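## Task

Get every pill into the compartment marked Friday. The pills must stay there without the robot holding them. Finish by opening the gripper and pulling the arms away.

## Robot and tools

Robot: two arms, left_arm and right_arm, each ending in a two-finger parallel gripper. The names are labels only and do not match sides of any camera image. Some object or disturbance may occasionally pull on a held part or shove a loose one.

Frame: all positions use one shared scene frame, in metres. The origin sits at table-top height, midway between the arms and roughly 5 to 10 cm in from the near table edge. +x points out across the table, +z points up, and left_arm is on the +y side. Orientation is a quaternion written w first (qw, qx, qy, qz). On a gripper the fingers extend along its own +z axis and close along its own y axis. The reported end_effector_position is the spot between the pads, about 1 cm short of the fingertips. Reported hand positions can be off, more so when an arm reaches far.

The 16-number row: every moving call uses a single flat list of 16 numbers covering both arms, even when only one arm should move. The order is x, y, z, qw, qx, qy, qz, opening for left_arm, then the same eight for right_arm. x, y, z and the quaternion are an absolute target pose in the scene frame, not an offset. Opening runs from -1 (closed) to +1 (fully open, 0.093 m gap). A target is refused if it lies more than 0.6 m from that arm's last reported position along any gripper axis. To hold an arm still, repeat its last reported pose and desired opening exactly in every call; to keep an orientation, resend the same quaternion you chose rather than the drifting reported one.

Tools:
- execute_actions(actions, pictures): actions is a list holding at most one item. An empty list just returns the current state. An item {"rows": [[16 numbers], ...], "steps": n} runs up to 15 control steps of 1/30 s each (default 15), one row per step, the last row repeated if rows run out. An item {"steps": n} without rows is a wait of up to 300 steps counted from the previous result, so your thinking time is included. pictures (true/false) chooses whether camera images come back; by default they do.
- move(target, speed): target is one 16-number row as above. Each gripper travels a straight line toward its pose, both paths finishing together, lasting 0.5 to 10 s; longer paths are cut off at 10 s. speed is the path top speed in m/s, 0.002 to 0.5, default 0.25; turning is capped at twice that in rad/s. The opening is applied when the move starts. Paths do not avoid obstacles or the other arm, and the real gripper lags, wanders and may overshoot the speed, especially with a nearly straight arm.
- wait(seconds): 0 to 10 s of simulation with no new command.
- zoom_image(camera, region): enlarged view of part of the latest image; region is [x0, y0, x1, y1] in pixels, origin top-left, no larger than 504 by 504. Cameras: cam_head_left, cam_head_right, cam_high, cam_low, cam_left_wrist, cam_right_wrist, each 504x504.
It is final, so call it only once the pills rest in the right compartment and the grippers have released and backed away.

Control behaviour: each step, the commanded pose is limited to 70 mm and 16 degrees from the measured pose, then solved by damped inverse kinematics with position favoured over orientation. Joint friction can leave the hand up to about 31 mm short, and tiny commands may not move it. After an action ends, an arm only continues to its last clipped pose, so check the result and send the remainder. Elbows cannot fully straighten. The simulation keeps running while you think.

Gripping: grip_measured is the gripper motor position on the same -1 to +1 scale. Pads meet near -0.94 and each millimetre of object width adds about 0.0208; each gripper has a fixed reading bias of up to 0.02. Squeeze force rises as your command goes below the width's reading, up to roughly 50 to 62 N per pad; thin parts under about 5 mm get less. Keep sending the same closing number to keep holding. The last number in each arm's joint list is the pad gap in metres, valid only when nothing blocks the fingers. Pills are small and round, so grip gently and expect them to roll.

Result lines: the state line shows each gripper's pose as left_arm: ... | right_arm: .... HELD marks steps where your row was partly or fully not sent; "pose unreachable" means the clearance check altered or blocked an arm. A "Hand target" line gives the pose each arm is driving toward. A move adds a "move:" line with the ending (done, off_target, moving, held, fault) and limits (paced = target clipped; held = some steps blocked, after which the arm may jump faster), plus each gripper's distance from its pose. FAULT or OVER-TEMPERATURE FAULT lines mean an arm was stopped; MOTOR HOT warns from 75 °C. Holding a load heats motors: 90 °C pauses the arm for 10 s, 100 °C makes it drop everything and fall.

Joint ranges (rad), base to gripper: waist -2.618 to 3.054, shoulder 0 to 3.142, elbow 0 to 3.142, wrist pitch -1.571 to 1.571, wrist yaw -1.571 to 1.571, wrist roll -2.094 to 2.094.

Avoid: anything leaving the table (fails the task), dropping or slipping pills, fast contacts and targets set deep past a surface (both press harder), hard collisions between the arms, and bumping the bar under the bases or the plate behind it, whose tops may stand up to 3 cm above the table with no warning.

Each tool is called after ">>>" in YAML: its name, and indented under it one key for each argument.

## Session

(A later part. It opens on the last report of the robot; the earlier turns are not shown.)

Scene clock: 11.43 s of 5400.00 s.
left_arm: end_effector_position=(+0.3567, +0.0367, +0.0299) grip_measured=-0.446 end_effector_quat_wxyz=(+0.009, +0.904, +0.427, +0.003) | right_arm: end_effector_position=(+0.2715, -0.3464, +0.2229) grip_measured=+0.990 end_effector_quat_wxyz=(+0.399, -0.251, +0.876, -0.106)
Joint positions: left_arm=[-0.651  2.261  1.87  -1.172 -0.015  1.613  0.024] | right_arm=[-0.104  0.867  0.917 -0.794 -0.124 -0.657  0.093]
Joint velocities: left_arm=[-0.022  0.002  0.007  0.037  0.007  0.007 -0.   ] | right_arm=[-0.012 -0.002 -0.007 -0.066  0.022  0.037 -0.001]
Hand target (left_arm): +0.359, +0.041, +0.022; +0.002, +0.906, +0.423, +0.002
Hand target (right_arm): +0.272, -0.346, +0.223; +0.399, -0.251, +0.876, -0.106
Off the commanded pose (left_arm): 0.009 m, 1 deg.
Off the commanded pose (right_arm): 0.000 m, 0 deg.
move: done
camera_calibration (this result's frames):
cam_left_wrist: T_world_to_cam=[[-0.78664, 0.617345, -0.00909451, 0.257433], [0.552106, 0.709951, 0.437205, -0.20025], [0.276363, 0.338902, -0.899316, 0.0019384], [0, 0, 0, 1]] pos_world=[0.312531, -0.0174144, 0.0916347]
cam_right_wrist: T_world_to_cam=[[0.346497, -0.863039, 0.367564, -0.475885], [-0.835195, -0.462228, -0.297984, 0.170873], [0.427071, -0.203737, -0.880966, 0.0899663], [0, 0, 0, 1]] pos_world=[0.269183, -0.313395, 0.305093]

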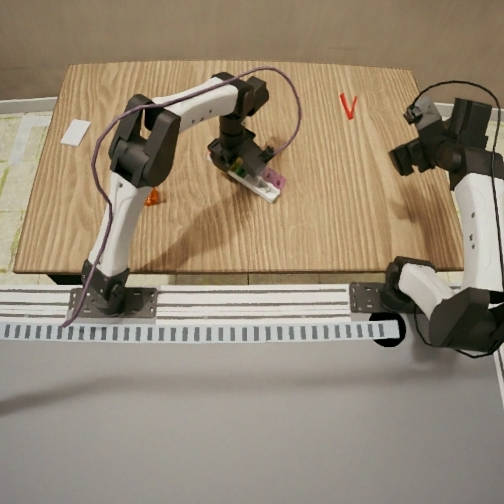

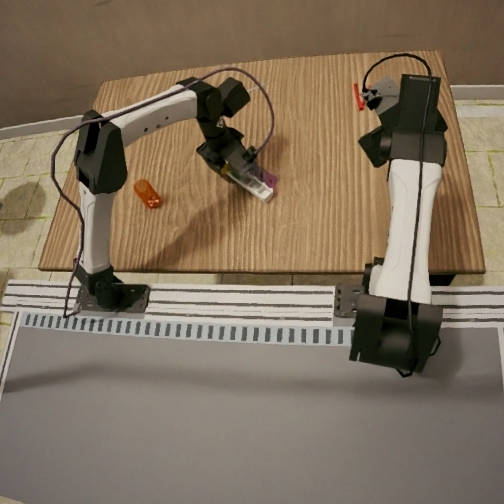

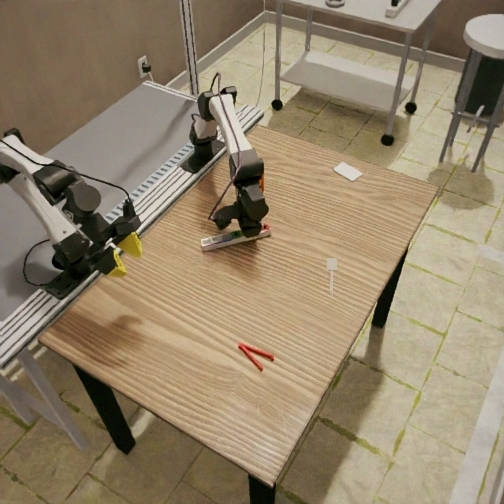

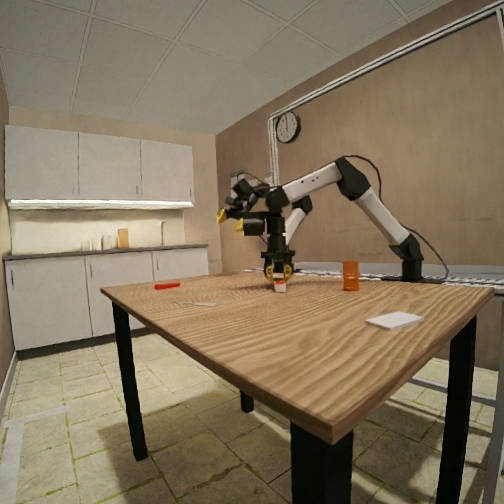

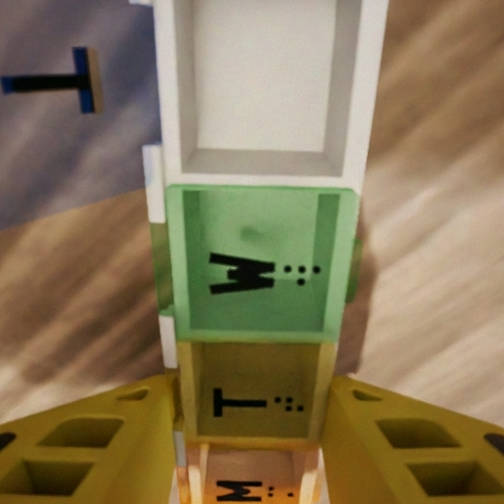

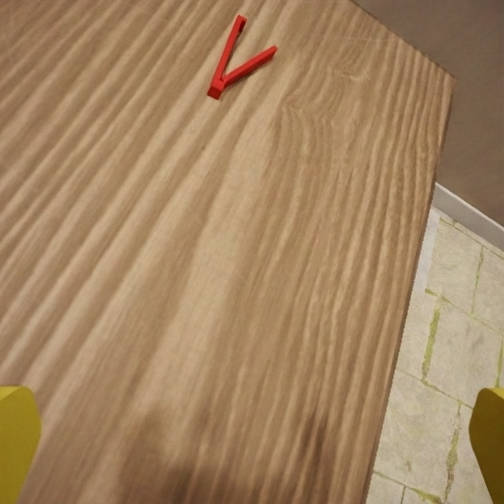

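>>> move:
  target: [0.357,0.037,0.03,0,0.906,0.423,0,0.4,0.2715,-0.3464,0.2229,0.399,-0.251,0.876,-0.106,1]

>>> move:
  target: [0.357,0.045,0.15,0,0.906,0.423,0,0.4,0.2715,-0.3464,0.2229,0.399,-0.251,0.876,-0.106,1]

>>> move:
  target: [0.22,0.5,0.27,0.25,-0.25,0.933,0.067,0.4,0.2,0.05,0.2,0.55,-0.411,0.633,0.357,1]

>>> move:
  target: [0.22,0.5,0.27,0.25,-0.25,0.933,0.067,0.4,0.233,0.15,0.05,0.55,-0.411,0.633,0.357,1]
  speed: 0.15

Scene clock: 12.77 s of 5400.00 s.
left_arm: end_effector_position=(+0.3580, +0.0358, +0.0352) grip_measured=+0.398 end_effector_quat_wxyz=(+0.011, +0.905, +0.426, +0.005) | right_arm: end_effector_position=(+0.2715, -0.3464, +0.2229) grip_measured=+0.990 end_effector_quat_wxyz=(+0.399, -0.251, +0.876, -0.106)
Joint positions: left_arm=[-0.651  2.259  1.886 -1.185 -0.015  1.615  0.064] | right_arm=[-0.104  0.867  0.917 -0.794 -0.124 -0.657  0.093]
Joint velocities: left_arm=[-0.012 -0.012  0.007 -0.066  0.051 -0.007  0.   ] | right_arm=[ 0.017 -0.002 -0.012 -0.007 -0.007 -0.022 -0.   ]
Hand target (left_arm): +0.357, +0.037, +0.030; +0.000, +0.906, +0.423, +0.000
Hand target (right_arm): +0.272, -0.346, +0.223; +0.399, -0.251, +0.876, -0.106
Off the commanded pose (left_arm): 0.005 m, 1 deg.
Off the commanded pose (right_arm): 0.000 m, 0 deg.
move: done
camera_calibration (this result's frames):
cam_left_wrist: T_world_to_cam=[[-0.784992, 0.61932, -0.0151993, 0.258589], [0.551784, 0.710123, 0.437333, -0.202535], [0.281642, 0.334916, -0.899171, 0.00483831], [0, 0, 0, 1]] pos_world=[0.313383, -0.0179456, 0.0968559]
cam_right_wrist: T_world_to_cam=[[0.346497, -0.863039, 0.367564, -0.475885], [-0.835195, -0.462228, -0.297984, 0.170873], [0.427071, -0.203737, -0.880966, 0.0899663], [0, 0, 0, 1]] pos_world=[0.269183, -0.313395, 0.305093]

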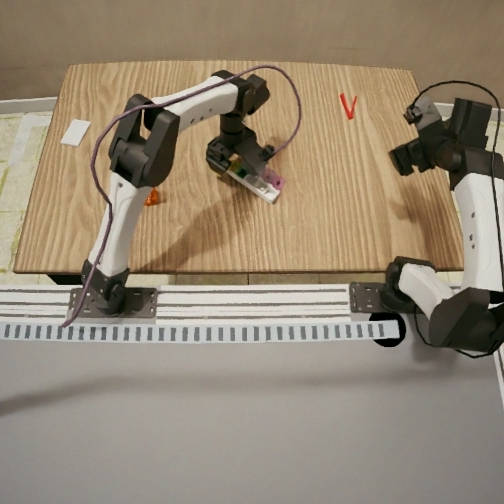

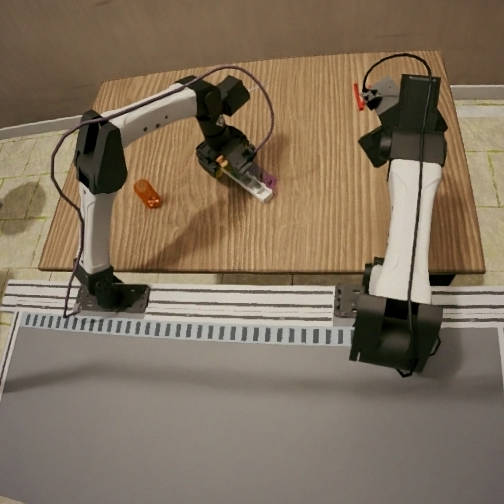

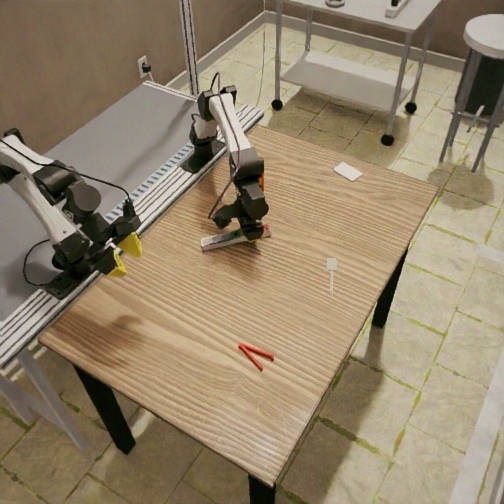

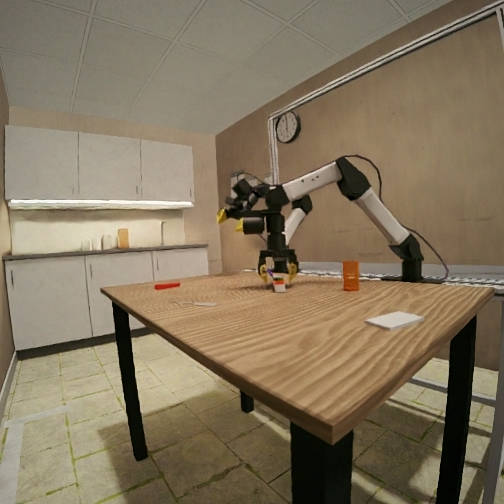

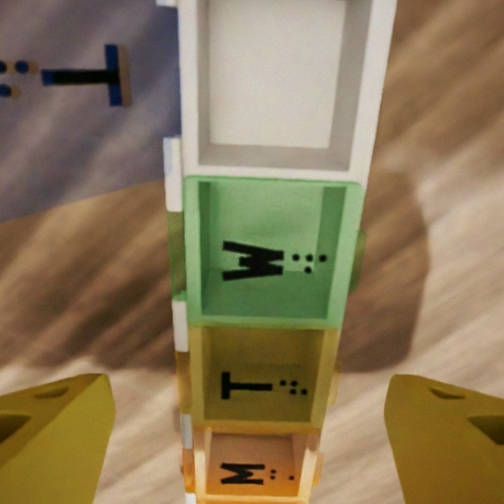

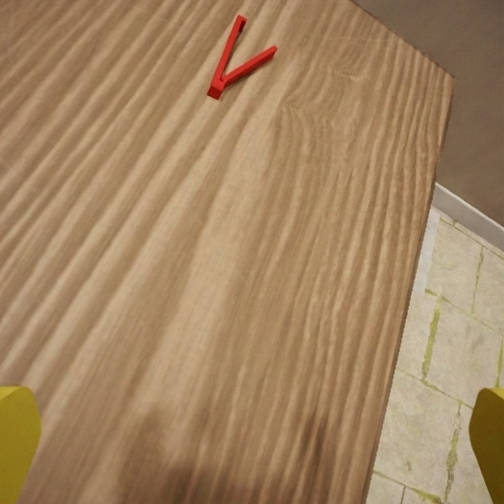

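Scene clock: 13.87 s of 5400.00 s.
left_arm: end_effector_position=(+0.3562, +0.0396, +0.1556) grip_measured=+0.398 end_effector_quat_wxyz=(+0.047, +0.905, +0.423, +0.024) | right_arm: end_effector_position=(+0.2715, -0.3464, +0.2229) grip_measured=+0.990 end_effector_quat_wxyz=(+0.399, -0.251, +0.876, -0.106)
Joint positions: left_arm=[-0.651  2.201  2.271 -1.547 -0.015  1.622  0.064] | right_arm=[-0.104  0.867  0.917 -0.794 -0.124 -0.657  0.093]
Joint velocities: left_arm=[-0.002  0.007 -0.007 -0.022 -0.081  0.037  0.001] | right_arm=[ 0.007  0.007 -0.012  0.022  0.037  0.022 -0.001]
Hand target (left_arm): +0.356, +0.045, +0.150; +0.032, +0.906, +0.423, +0.017
Hand target (right_arm): +0.272, -0.346, +0.223; +0.399, -0.251, +0.876, -0.106
Off the commanded pose (left_arm): 0.008 m, 6 deg.
Off the commanded pose (right_arm): 0.000 m, 0 deg.
joint sent to its limit (left arm) — the command would take joint 4 (wrist pitch) past its lower limit, so that joint was sent only as far as its limit.
move: off_target (left_arm)
camera_calibration (this result's frames):
cam_left_wrist: T_world_to_cam=[[-0.77801, 0.621007, -0.0951332, 0.266474], [0.527677, 0.728107, 0.437511, -0.249105], [0.340965, 0.290189, -0.894166, 0.0922542], [0, 0, 0, 1]] pos_world=[0.307311, -0.0108786, 0.216827]
cam_right_wrist: T_world_to_cam=[[0.346497, -0.863039, 0.367564, -0.475885], [-0.835195, -0.462228, -0.297984, 0.170873], [0.427071, -0.203737, -0.880966, 0.0899663], [0, 0, 0, 1]] pos_world=[0.269183, -0.313395, 0.305093]

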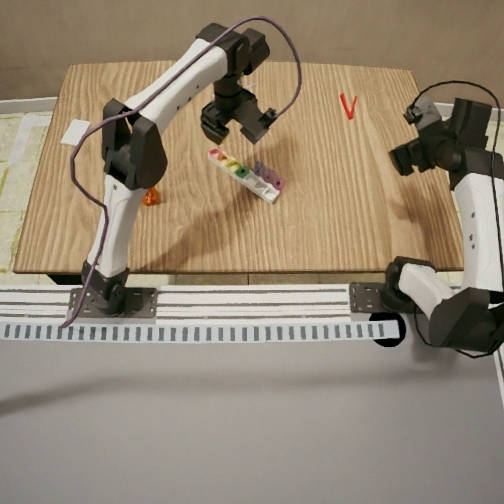

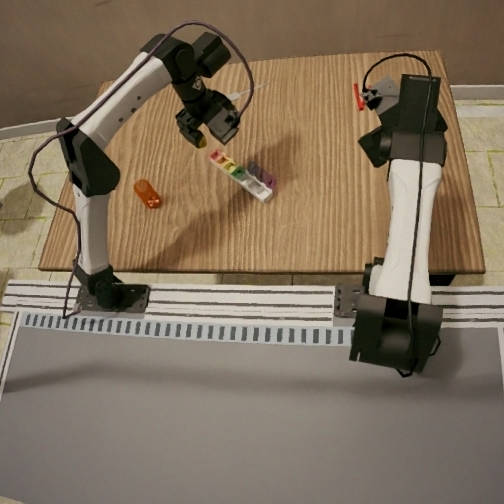

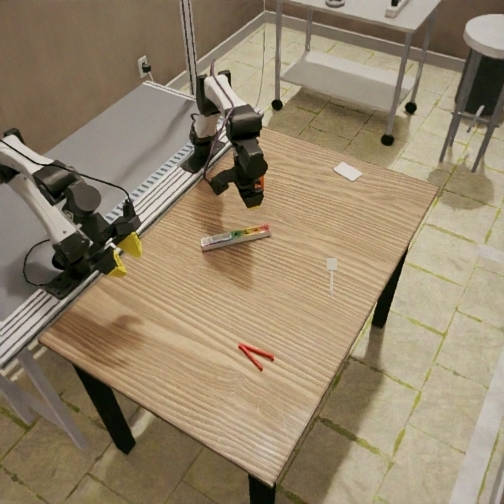

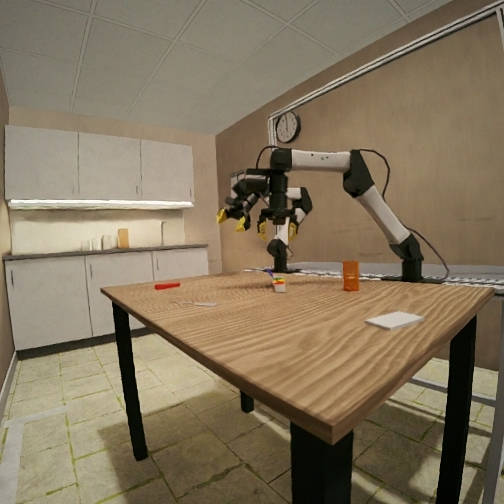

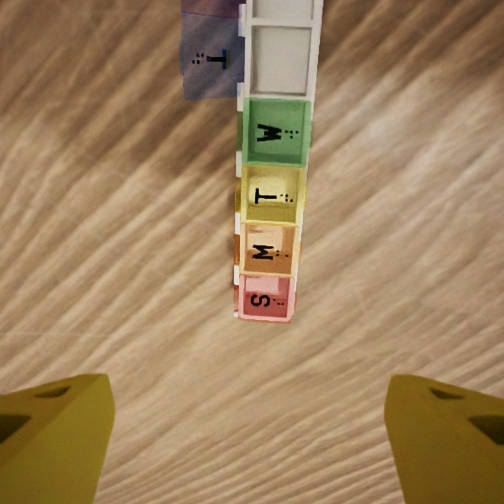

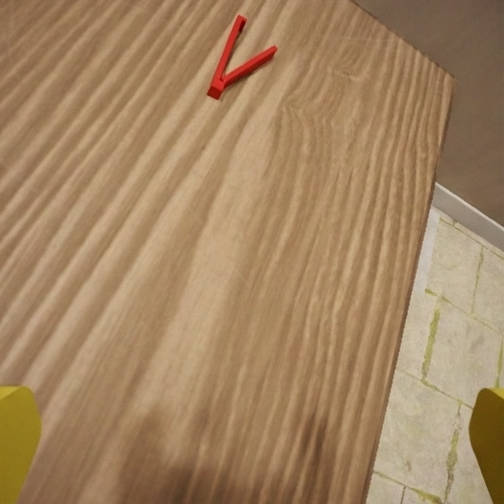

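Scene clock: 20.07 s of 5400.00 s.
left_arm: end_effector_position=(+0.2197, +0.4984, +0.2713) grip_measured=+0.399 end_effector_quat_wxyz=(+0.269, -0.236, +0.930, +0.085) | right_arm: end_effector_position=(+0.1985, +0.0413, +0.2024) grip_measured=+0.990 end_effector_quat_wxyz=(+0.547, -0.414, +0.638, +0.350)
Joint positions: left_arm=[ 0.802  1.26   1.538 -1.277  0.124  0.279  0.064] | right_arm=[ 1.087  1.341  0.572  0.6   -0.108 -0.01   0.093]
Joint velocities: left_arm=[-0.002  0.002  0.007 -0.022 -0.007  0.051 -0.   ] | right_arm=[-0.002 -0.007  0.007  0.066 -0.037 -0.022 -0.   ]
Hand target (left_arm): +0.217, +0.498, +0.269; +0.259, -0.246, +0.931, +0.073
Hand target (right_arm): +0.197, +0.045, +0.201; +0.544, -0.416, +0.636, +0.356
Off the commanded pose (left_arm): 0.002 m, 3 deg.
Off the commanded pose (right_arm): 0.009 m, 1 deg.
move: off_target (left_arm)
camera_calibration (this result's frames):
cam_left_wrist: T_world_to_cam=[[0.497291, -0.867506, -0.0115923, 0.325438], [-0.862272, -0.492726, -0.117077, 0.50261], [0.0958533, 0.0682171, -0.993055, 0.30035], [0, 0, 0, 1]] pos_world=[0.24276, 0.509479, 0.360881]
cam_right_wrist: T_world_to_cam=[[0.91249, -0.408742, -0.0170911, -0.16175], [-0.247025, -0.517203, -0.819438, 0.27409], [0.3261, 0.751951, -0.572912, 0.10021], [0, 0, 0, 1]] pos_world=[0.182624, 0.000293515, 0.279247]

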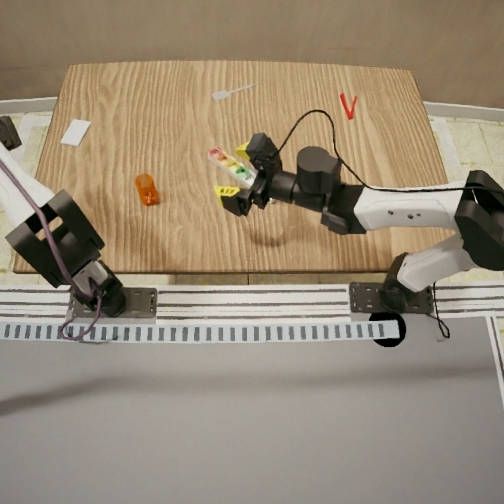

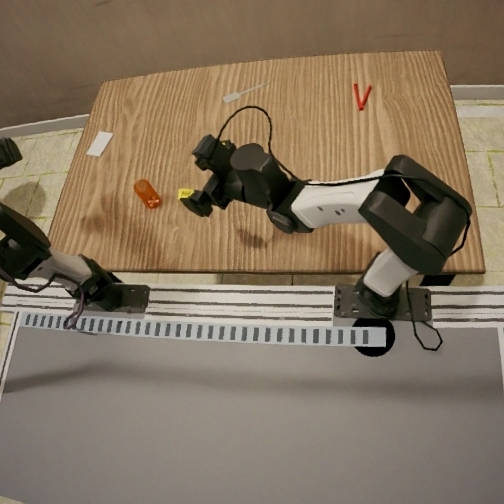

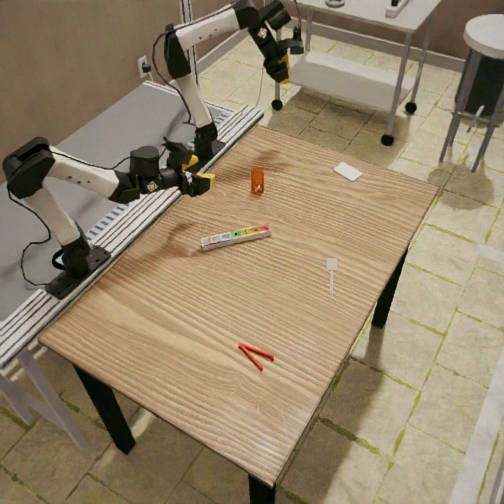

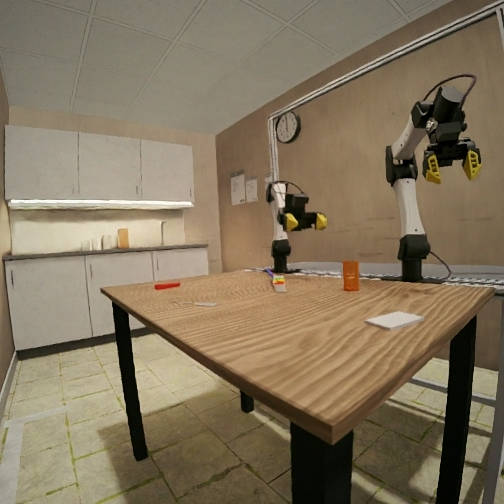

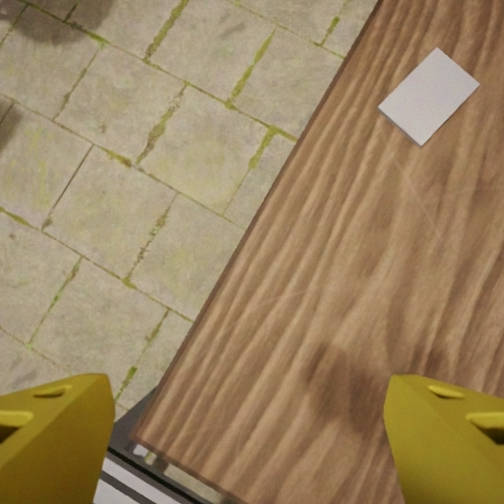

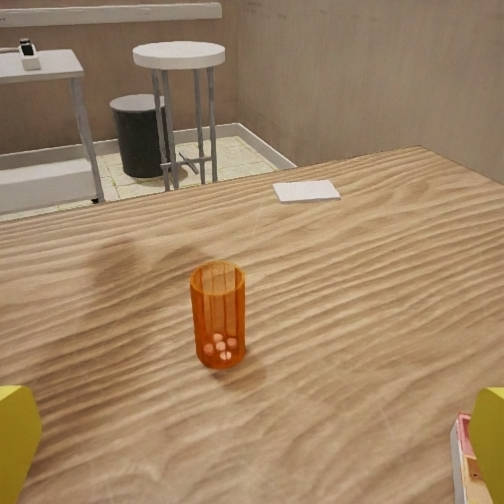

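Scene clock: 21.93 s of 5400.00 s.
left_arm: end_effector_position=(+0.2221, +0.5009, +0.2725) grip_measured=+0.399 end_effector_quat_wxyz=(+0.261, -0.241, +0.932, +0.079) | right_arm: end_effector_position=(+0.2300, +0.1440, +0.0447) grip_measured=+0.990 end_effector_quat_wxyz=(+0.540, -0.419, +0.641, +0.350)
Joint positions: left_arm=[ 0.802  1.293  1.578 -1.305  0.124  0.271  0.064] | right_arm=[ 1.16   2.24   0.829  1.228 -0.045  0.002  0.093]
Joint velocities: left_arm=[-0.027  0.002 -0.017 -0.007 -0.051 -0.007 -0.   ] | right_arm=[-0.017  0.012  0.002  0.007  0.022  0.022  0.001]
Hand target (left_arm): +0.220, +0.500, +0.270; +0.251, -0.250, +0.933, +0.067
Hand target (right_arm): +0.232, +0.151, +0.052; +0.550, -0.411, +0.633, +0.357
Off the commanded pose (left_arm): 0.003 m, 2 deg.
Off the commanded pose (right_arm): 0.009 m, 2 deg.
move: done
camera_calibration (this result's frames):
cam_left_wrist: T_world_to_cam=[[0.502846, -0.864375, -0.00146202, 0.320867], [-0.860356, -0.500343, -0.097176, 0.503957], [0.083265, 0.0501224, -0.995266, 0.313656], [0, 0, 0, 1]] pos_world=[0.24612, 0.51378, 0.361613]
cam_right_wrist: T_world_to_cam=[[0.915509, -0.40184, -0.0191712, -0.15282], [-0.249452, -0.529648, -0.810708, 0.207713], [0.315621, 0.746993, -0.585137, -0.073927], [0, 0, 0, 1]] pos_world=[0.215055, 0.103829, 0.122208]

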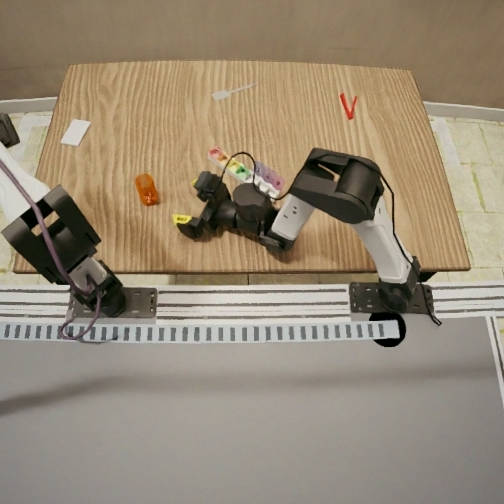

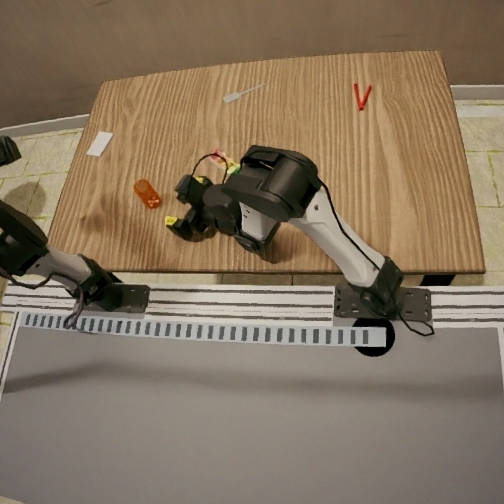

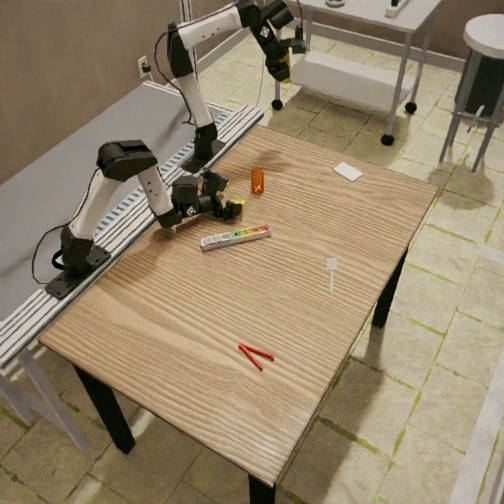

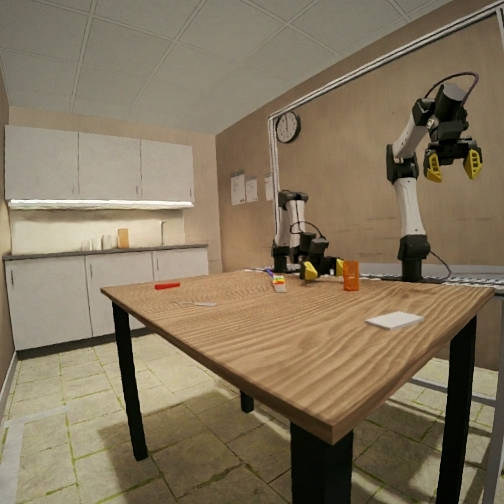

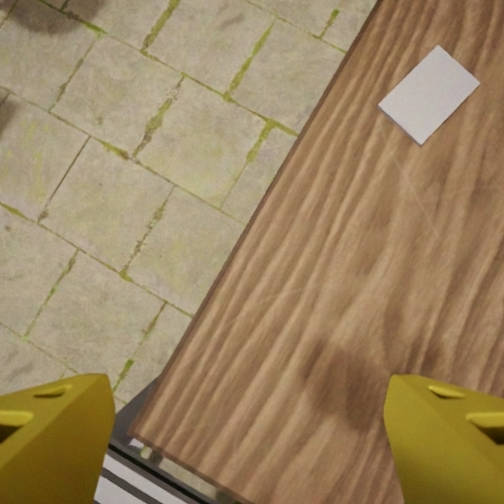

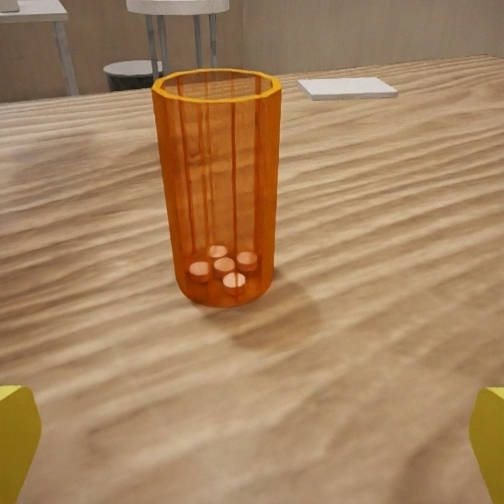

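>>> move:
  target: [0.22,0.5,0.27,0.25,-0.25,0.933,0.067,0.4,0.261,0.247,0.05,0.55,-0.411,0.633,0.357,1]
  speed: 0.1

Scene clock: 23.90 s of 5400.00 s.
left_arm: end_effector_position=(+0.2221, +0.5009, +0.2725) grip_measured=+0.399 end_effector_quat_wxyz=(+0.261, -0.241, +0.932, +0.079) | right_arm: end_effector_position=(+0.2586, +0.2417, +0.0492) grip_measured=+0.990 end_effector_quat_wxyz=(+0.547, -0.416, +0.634, +0.355)
Joint positions: left_arm=[ 0.802  1.293  1.578 -1.305  0.124  0.271  0.064] | right_arm=[ 1.198  2.447  1.317  0.97  -0.008  0.008  0.093]
Joint velocities: left_arm=[ 0.002 -0.007 -0.007 -0.051  0.022 -0.022 -0.   ] | right_arm=[-0.012  0.007  0.002 -0.007 -0.022 -0.037 -0.   ]
Hand target (left_arm): +0.220, +0.500, +0.270; +0.251, -0.250, +0.933, +0.067
Hand target (right_arm): +0.259, +0.247, +0.051; +0.550, -0.411, +0.633, +0.357
Off the commanded pose (left_arm): 0.003 m, 2 deg.
Off the commanded pose (right_arm): 0.006 m, 1 deg.
move: done
camera_calibration (this result's frames):
cam_left_wrist: T_world_to_cam=[[0.502846, -0.864375, -0.00146202, 0.320867], [-0.860356, -0.500343, -0.097176, 0.503957], [0.083265, 0.0501224, -0.995266, 0.313656], [0, 0, 0, 1]] pos_world=[0.24612, 0.51378, 0.361613]
cam_right_wrist: T_world_to_cam=[[0.916288, -0.400137, -0.0174936, -0.140281], [-0.239999, -0.513567, -0.823802, 0.264598], [0.320649, 0.759039, -0.566608, -0.158385], [0, 0, 0, 1]] pos_world=[0.242827, 0.199977, 0.12578]

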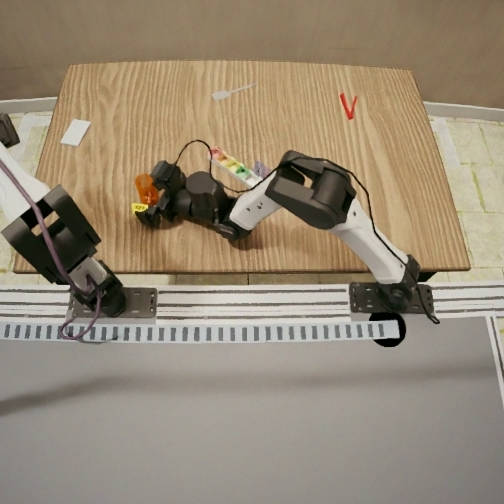

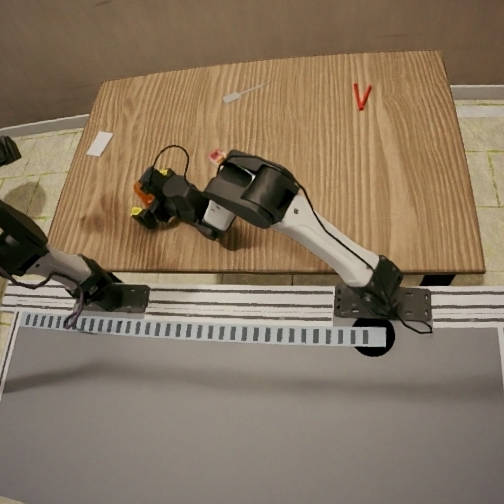

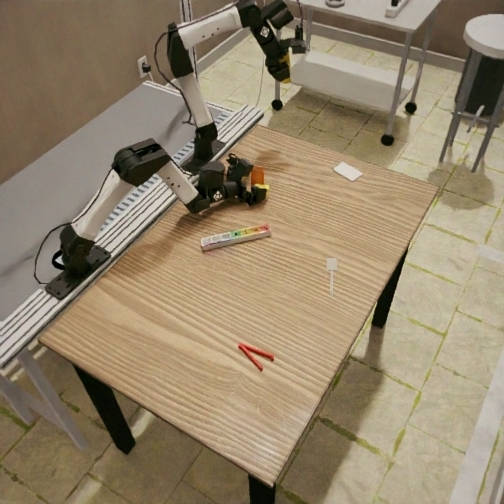

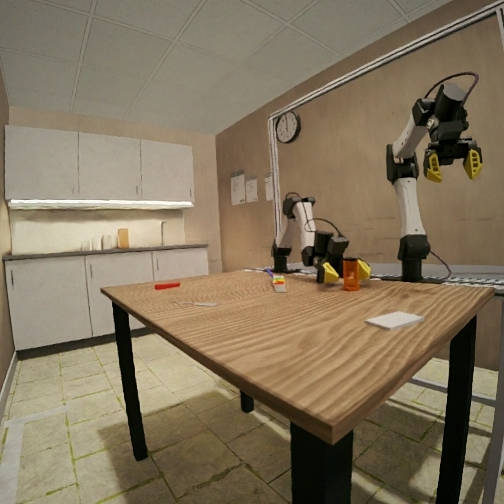

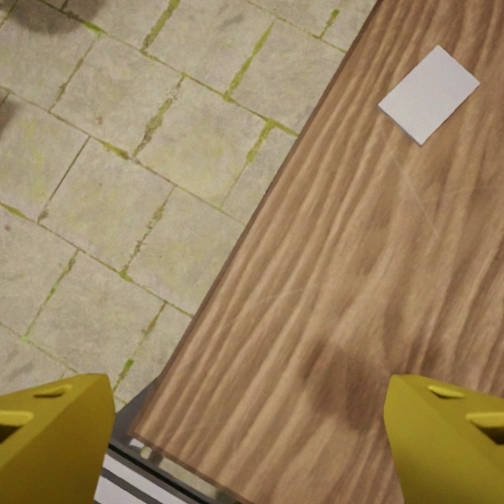

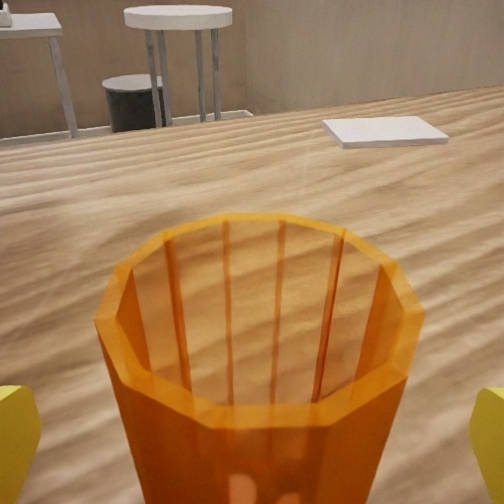

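About 7 mm further.

>>> move:
  target: [0.22,0.5,0.27,0.25,-0.25,0.933,0.067,0.4,0.266,0.256,0.05,0.55,-0.411,0.633,0.357,1]
  speed: 0.05

>>> move:
  target: [0.22,0.5,0.27,0.25,-0.25,0.933,0.067,0.4,0.266,0.256,0.05,0.55,-0.411,0.633,0.357,-0.32]

Scene clock: 25.00 s of 5400.00 s.
left_arm: end_effector_position=(+0.2221, +0.5009, +0.2725) grip_measured=+0.399 end_effector_quat_wxyz=(+0.261, -0.241, +0.932, +0.079) | right_arm: end_effector_position=(+0.2630, +0.2514, +0.0492) grip_measured=+0.990 end_effector_quat_wxyz=(+0.548, -0.415, +0.633, +0.355)
Joint positions: left_arm=[ 0.802  1.293  1.578 -1.305  0.124  0.27   0.064] | right_arm=[ 1.198  2.475  1.376  0.942 -0.007  0.008  0.093]
Joint velocities: left_arm=[-0.012  0.002 -0.002  0.051  0.051 -0.022 -0.   ] | right_arm=[-0.007  0.007 -0.002 -0.007 -0.022 -0.051 -0.001]
Hand target (left_arm): +0.220, +0.500, +0.270; +0.251, -0.250, +0.933, +0.067
Hand target (right_arm): +0.266, +0.256, +0.050; +0.550, -0.411, +0.633, +0.357
Off the commanded pose (left_arm): 0.003 m, 2 deg.
Off the commanded pose (right_arm): 0.006 m, 1 deg.
move: done
camera_calibration (this result's frames):
cam_left_wrist: T_world_to_cam=[[0.503127, -0.864212, -0.00126221, 0.320668], [-0.860184, -0.50064, -0.09718, 0.504068], [0.0833522, 0.0499796, -0.995266, 0.313708], [0, 0, 0, 1]] pos_world=[0.246106, 0.513803, 0.361613]
cam_right_wrist: T_world_to_cam=[[0.916144, -0.400455, -0.0177906, -0.140311], [-0.239543, -0.511352, -0.825311, 0.270003], [0.321402, 0.760365, -0.564398, -0.1678], [0, 0, 0, 1]] pos_world=[0.247153, 0.209467, 0.125634]

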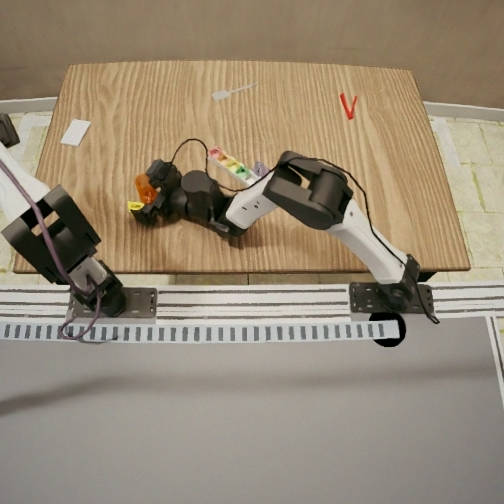

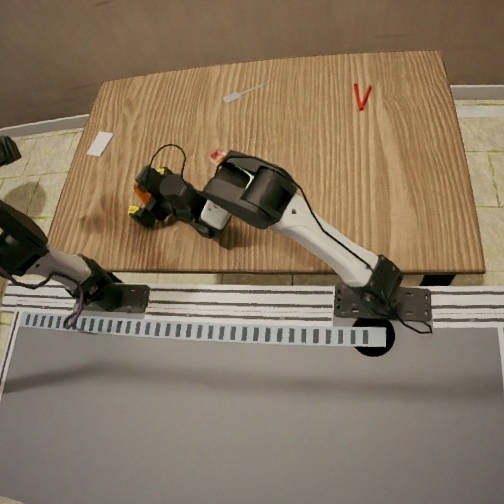

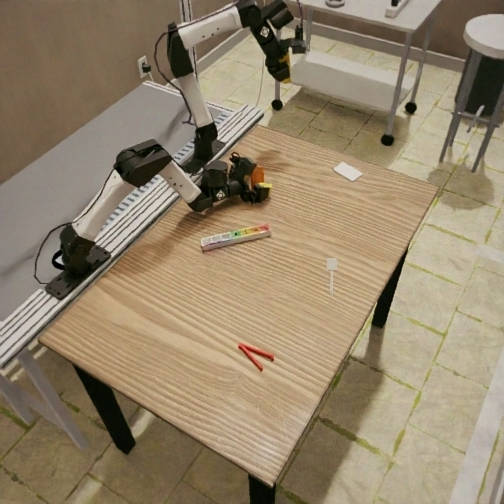

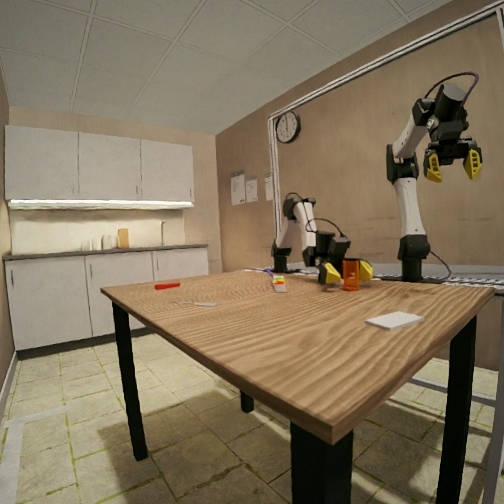

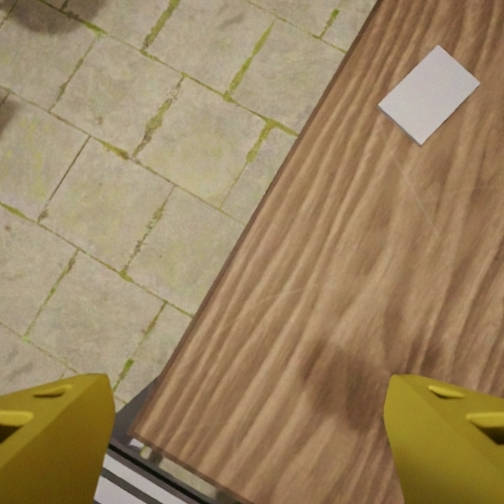

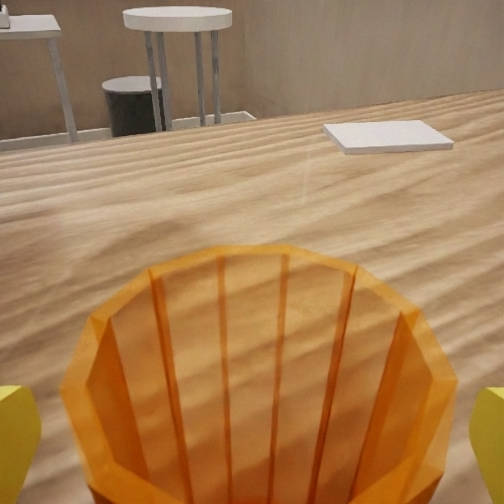

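Scene clock: 25.70 s of 5400.00 s.
left_arm: end_effector_position=(+0.2221, +0.5009, +0.2725) grip_measured=+0.399 end_effector_quat_wxyz=(+0.261, -0.241, +0.932, +0.079) | right_arm: end_effector_position=(+0.2630, +0.2514, +0.0492) grip_measured=-0.278 end_effector_quat_wxyz=(+0.548, -0.415, +0.633, +0.355)
Joint positions: left_arm=[ 0.802  1.293  1.578 -1.305  0.124  0.27   0.064] | right_arm=[ 1.198  2.475  1.376  0.942 -0.007  0.008  0.032]
Joint velocities: left_arm=[ 0.012 -0.017 -0.017  0.037 -0.007  0.007 -0.   ] | right_arm=[-0.012 -0.002 -0.017 -0.037 -0.022 -0.022 -0.   ]
Hand target (left_arm): +0.220, +0.500, +0.270; +0.250, -0.250, +0.933, +0.067
Hand target (right_arm): +0.266, +0.256, +0.050; +0.550, -0.411, +0.633, +0.357
Off the commanded pose (left_arm): 0.003 m, 2 deg.
Off the commanded pose (right_arm): 0.006 m, 1 deg.
move: done
camera_calibration (this result's frames):
cam_left_wrist: T_world_to_cam=[[0.503127, -0.864212, -0.00126221, 0.320668], [-0.860184, -0.50064, -0.09718, 0.504068], [0.0833522, 0.0499796, -0.995266, 0.313708], [0, 0, 0, 1]] pos_world=[0.246106, 0.513803, 0.361613]
cam_right_wrist: T_world_to_cam=[[0.916144, -0.400455, -0.0177906, -0.140311], [-0.239543, -0.511352, -0.825311, 0.270003], [0.321402, 0.760365, -0.564398, -0.1678], [0, 0, 0, 1]] pos_world=[0.247153, 0.209467, 0.125634]

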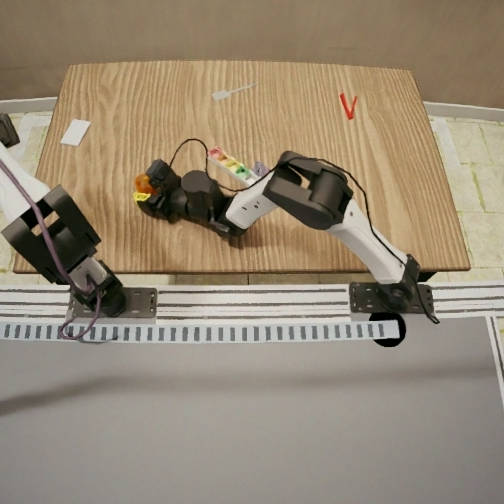

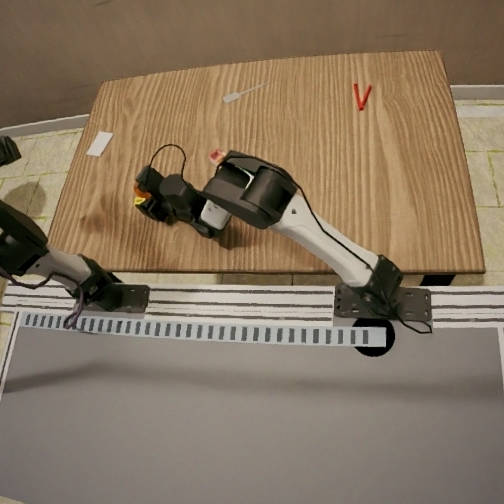

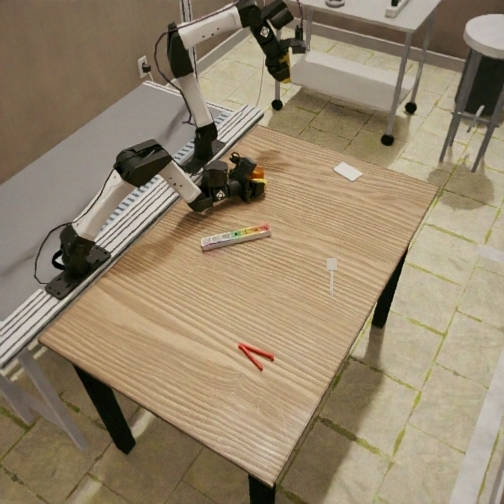

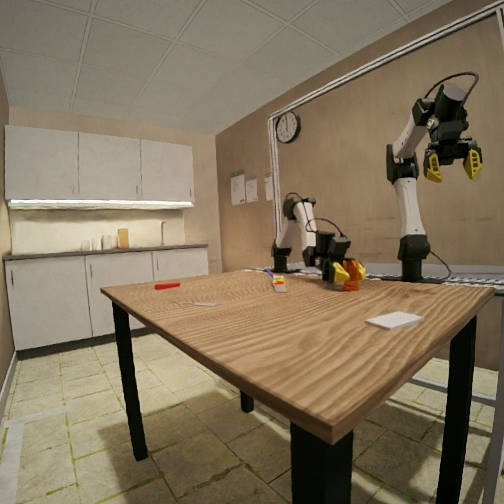

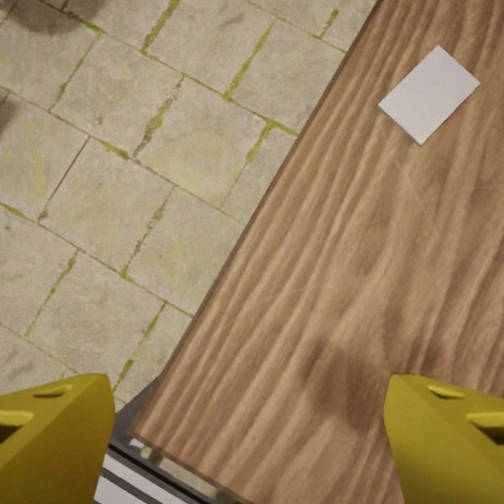

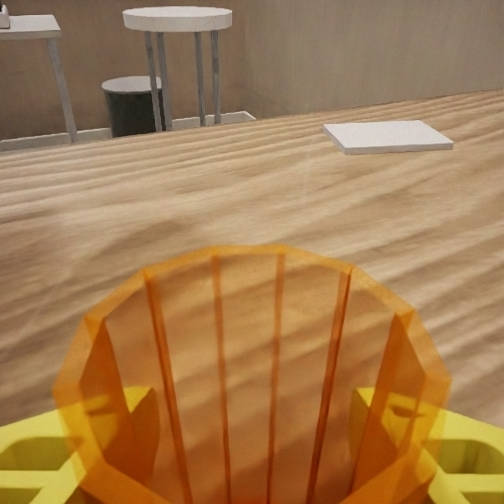

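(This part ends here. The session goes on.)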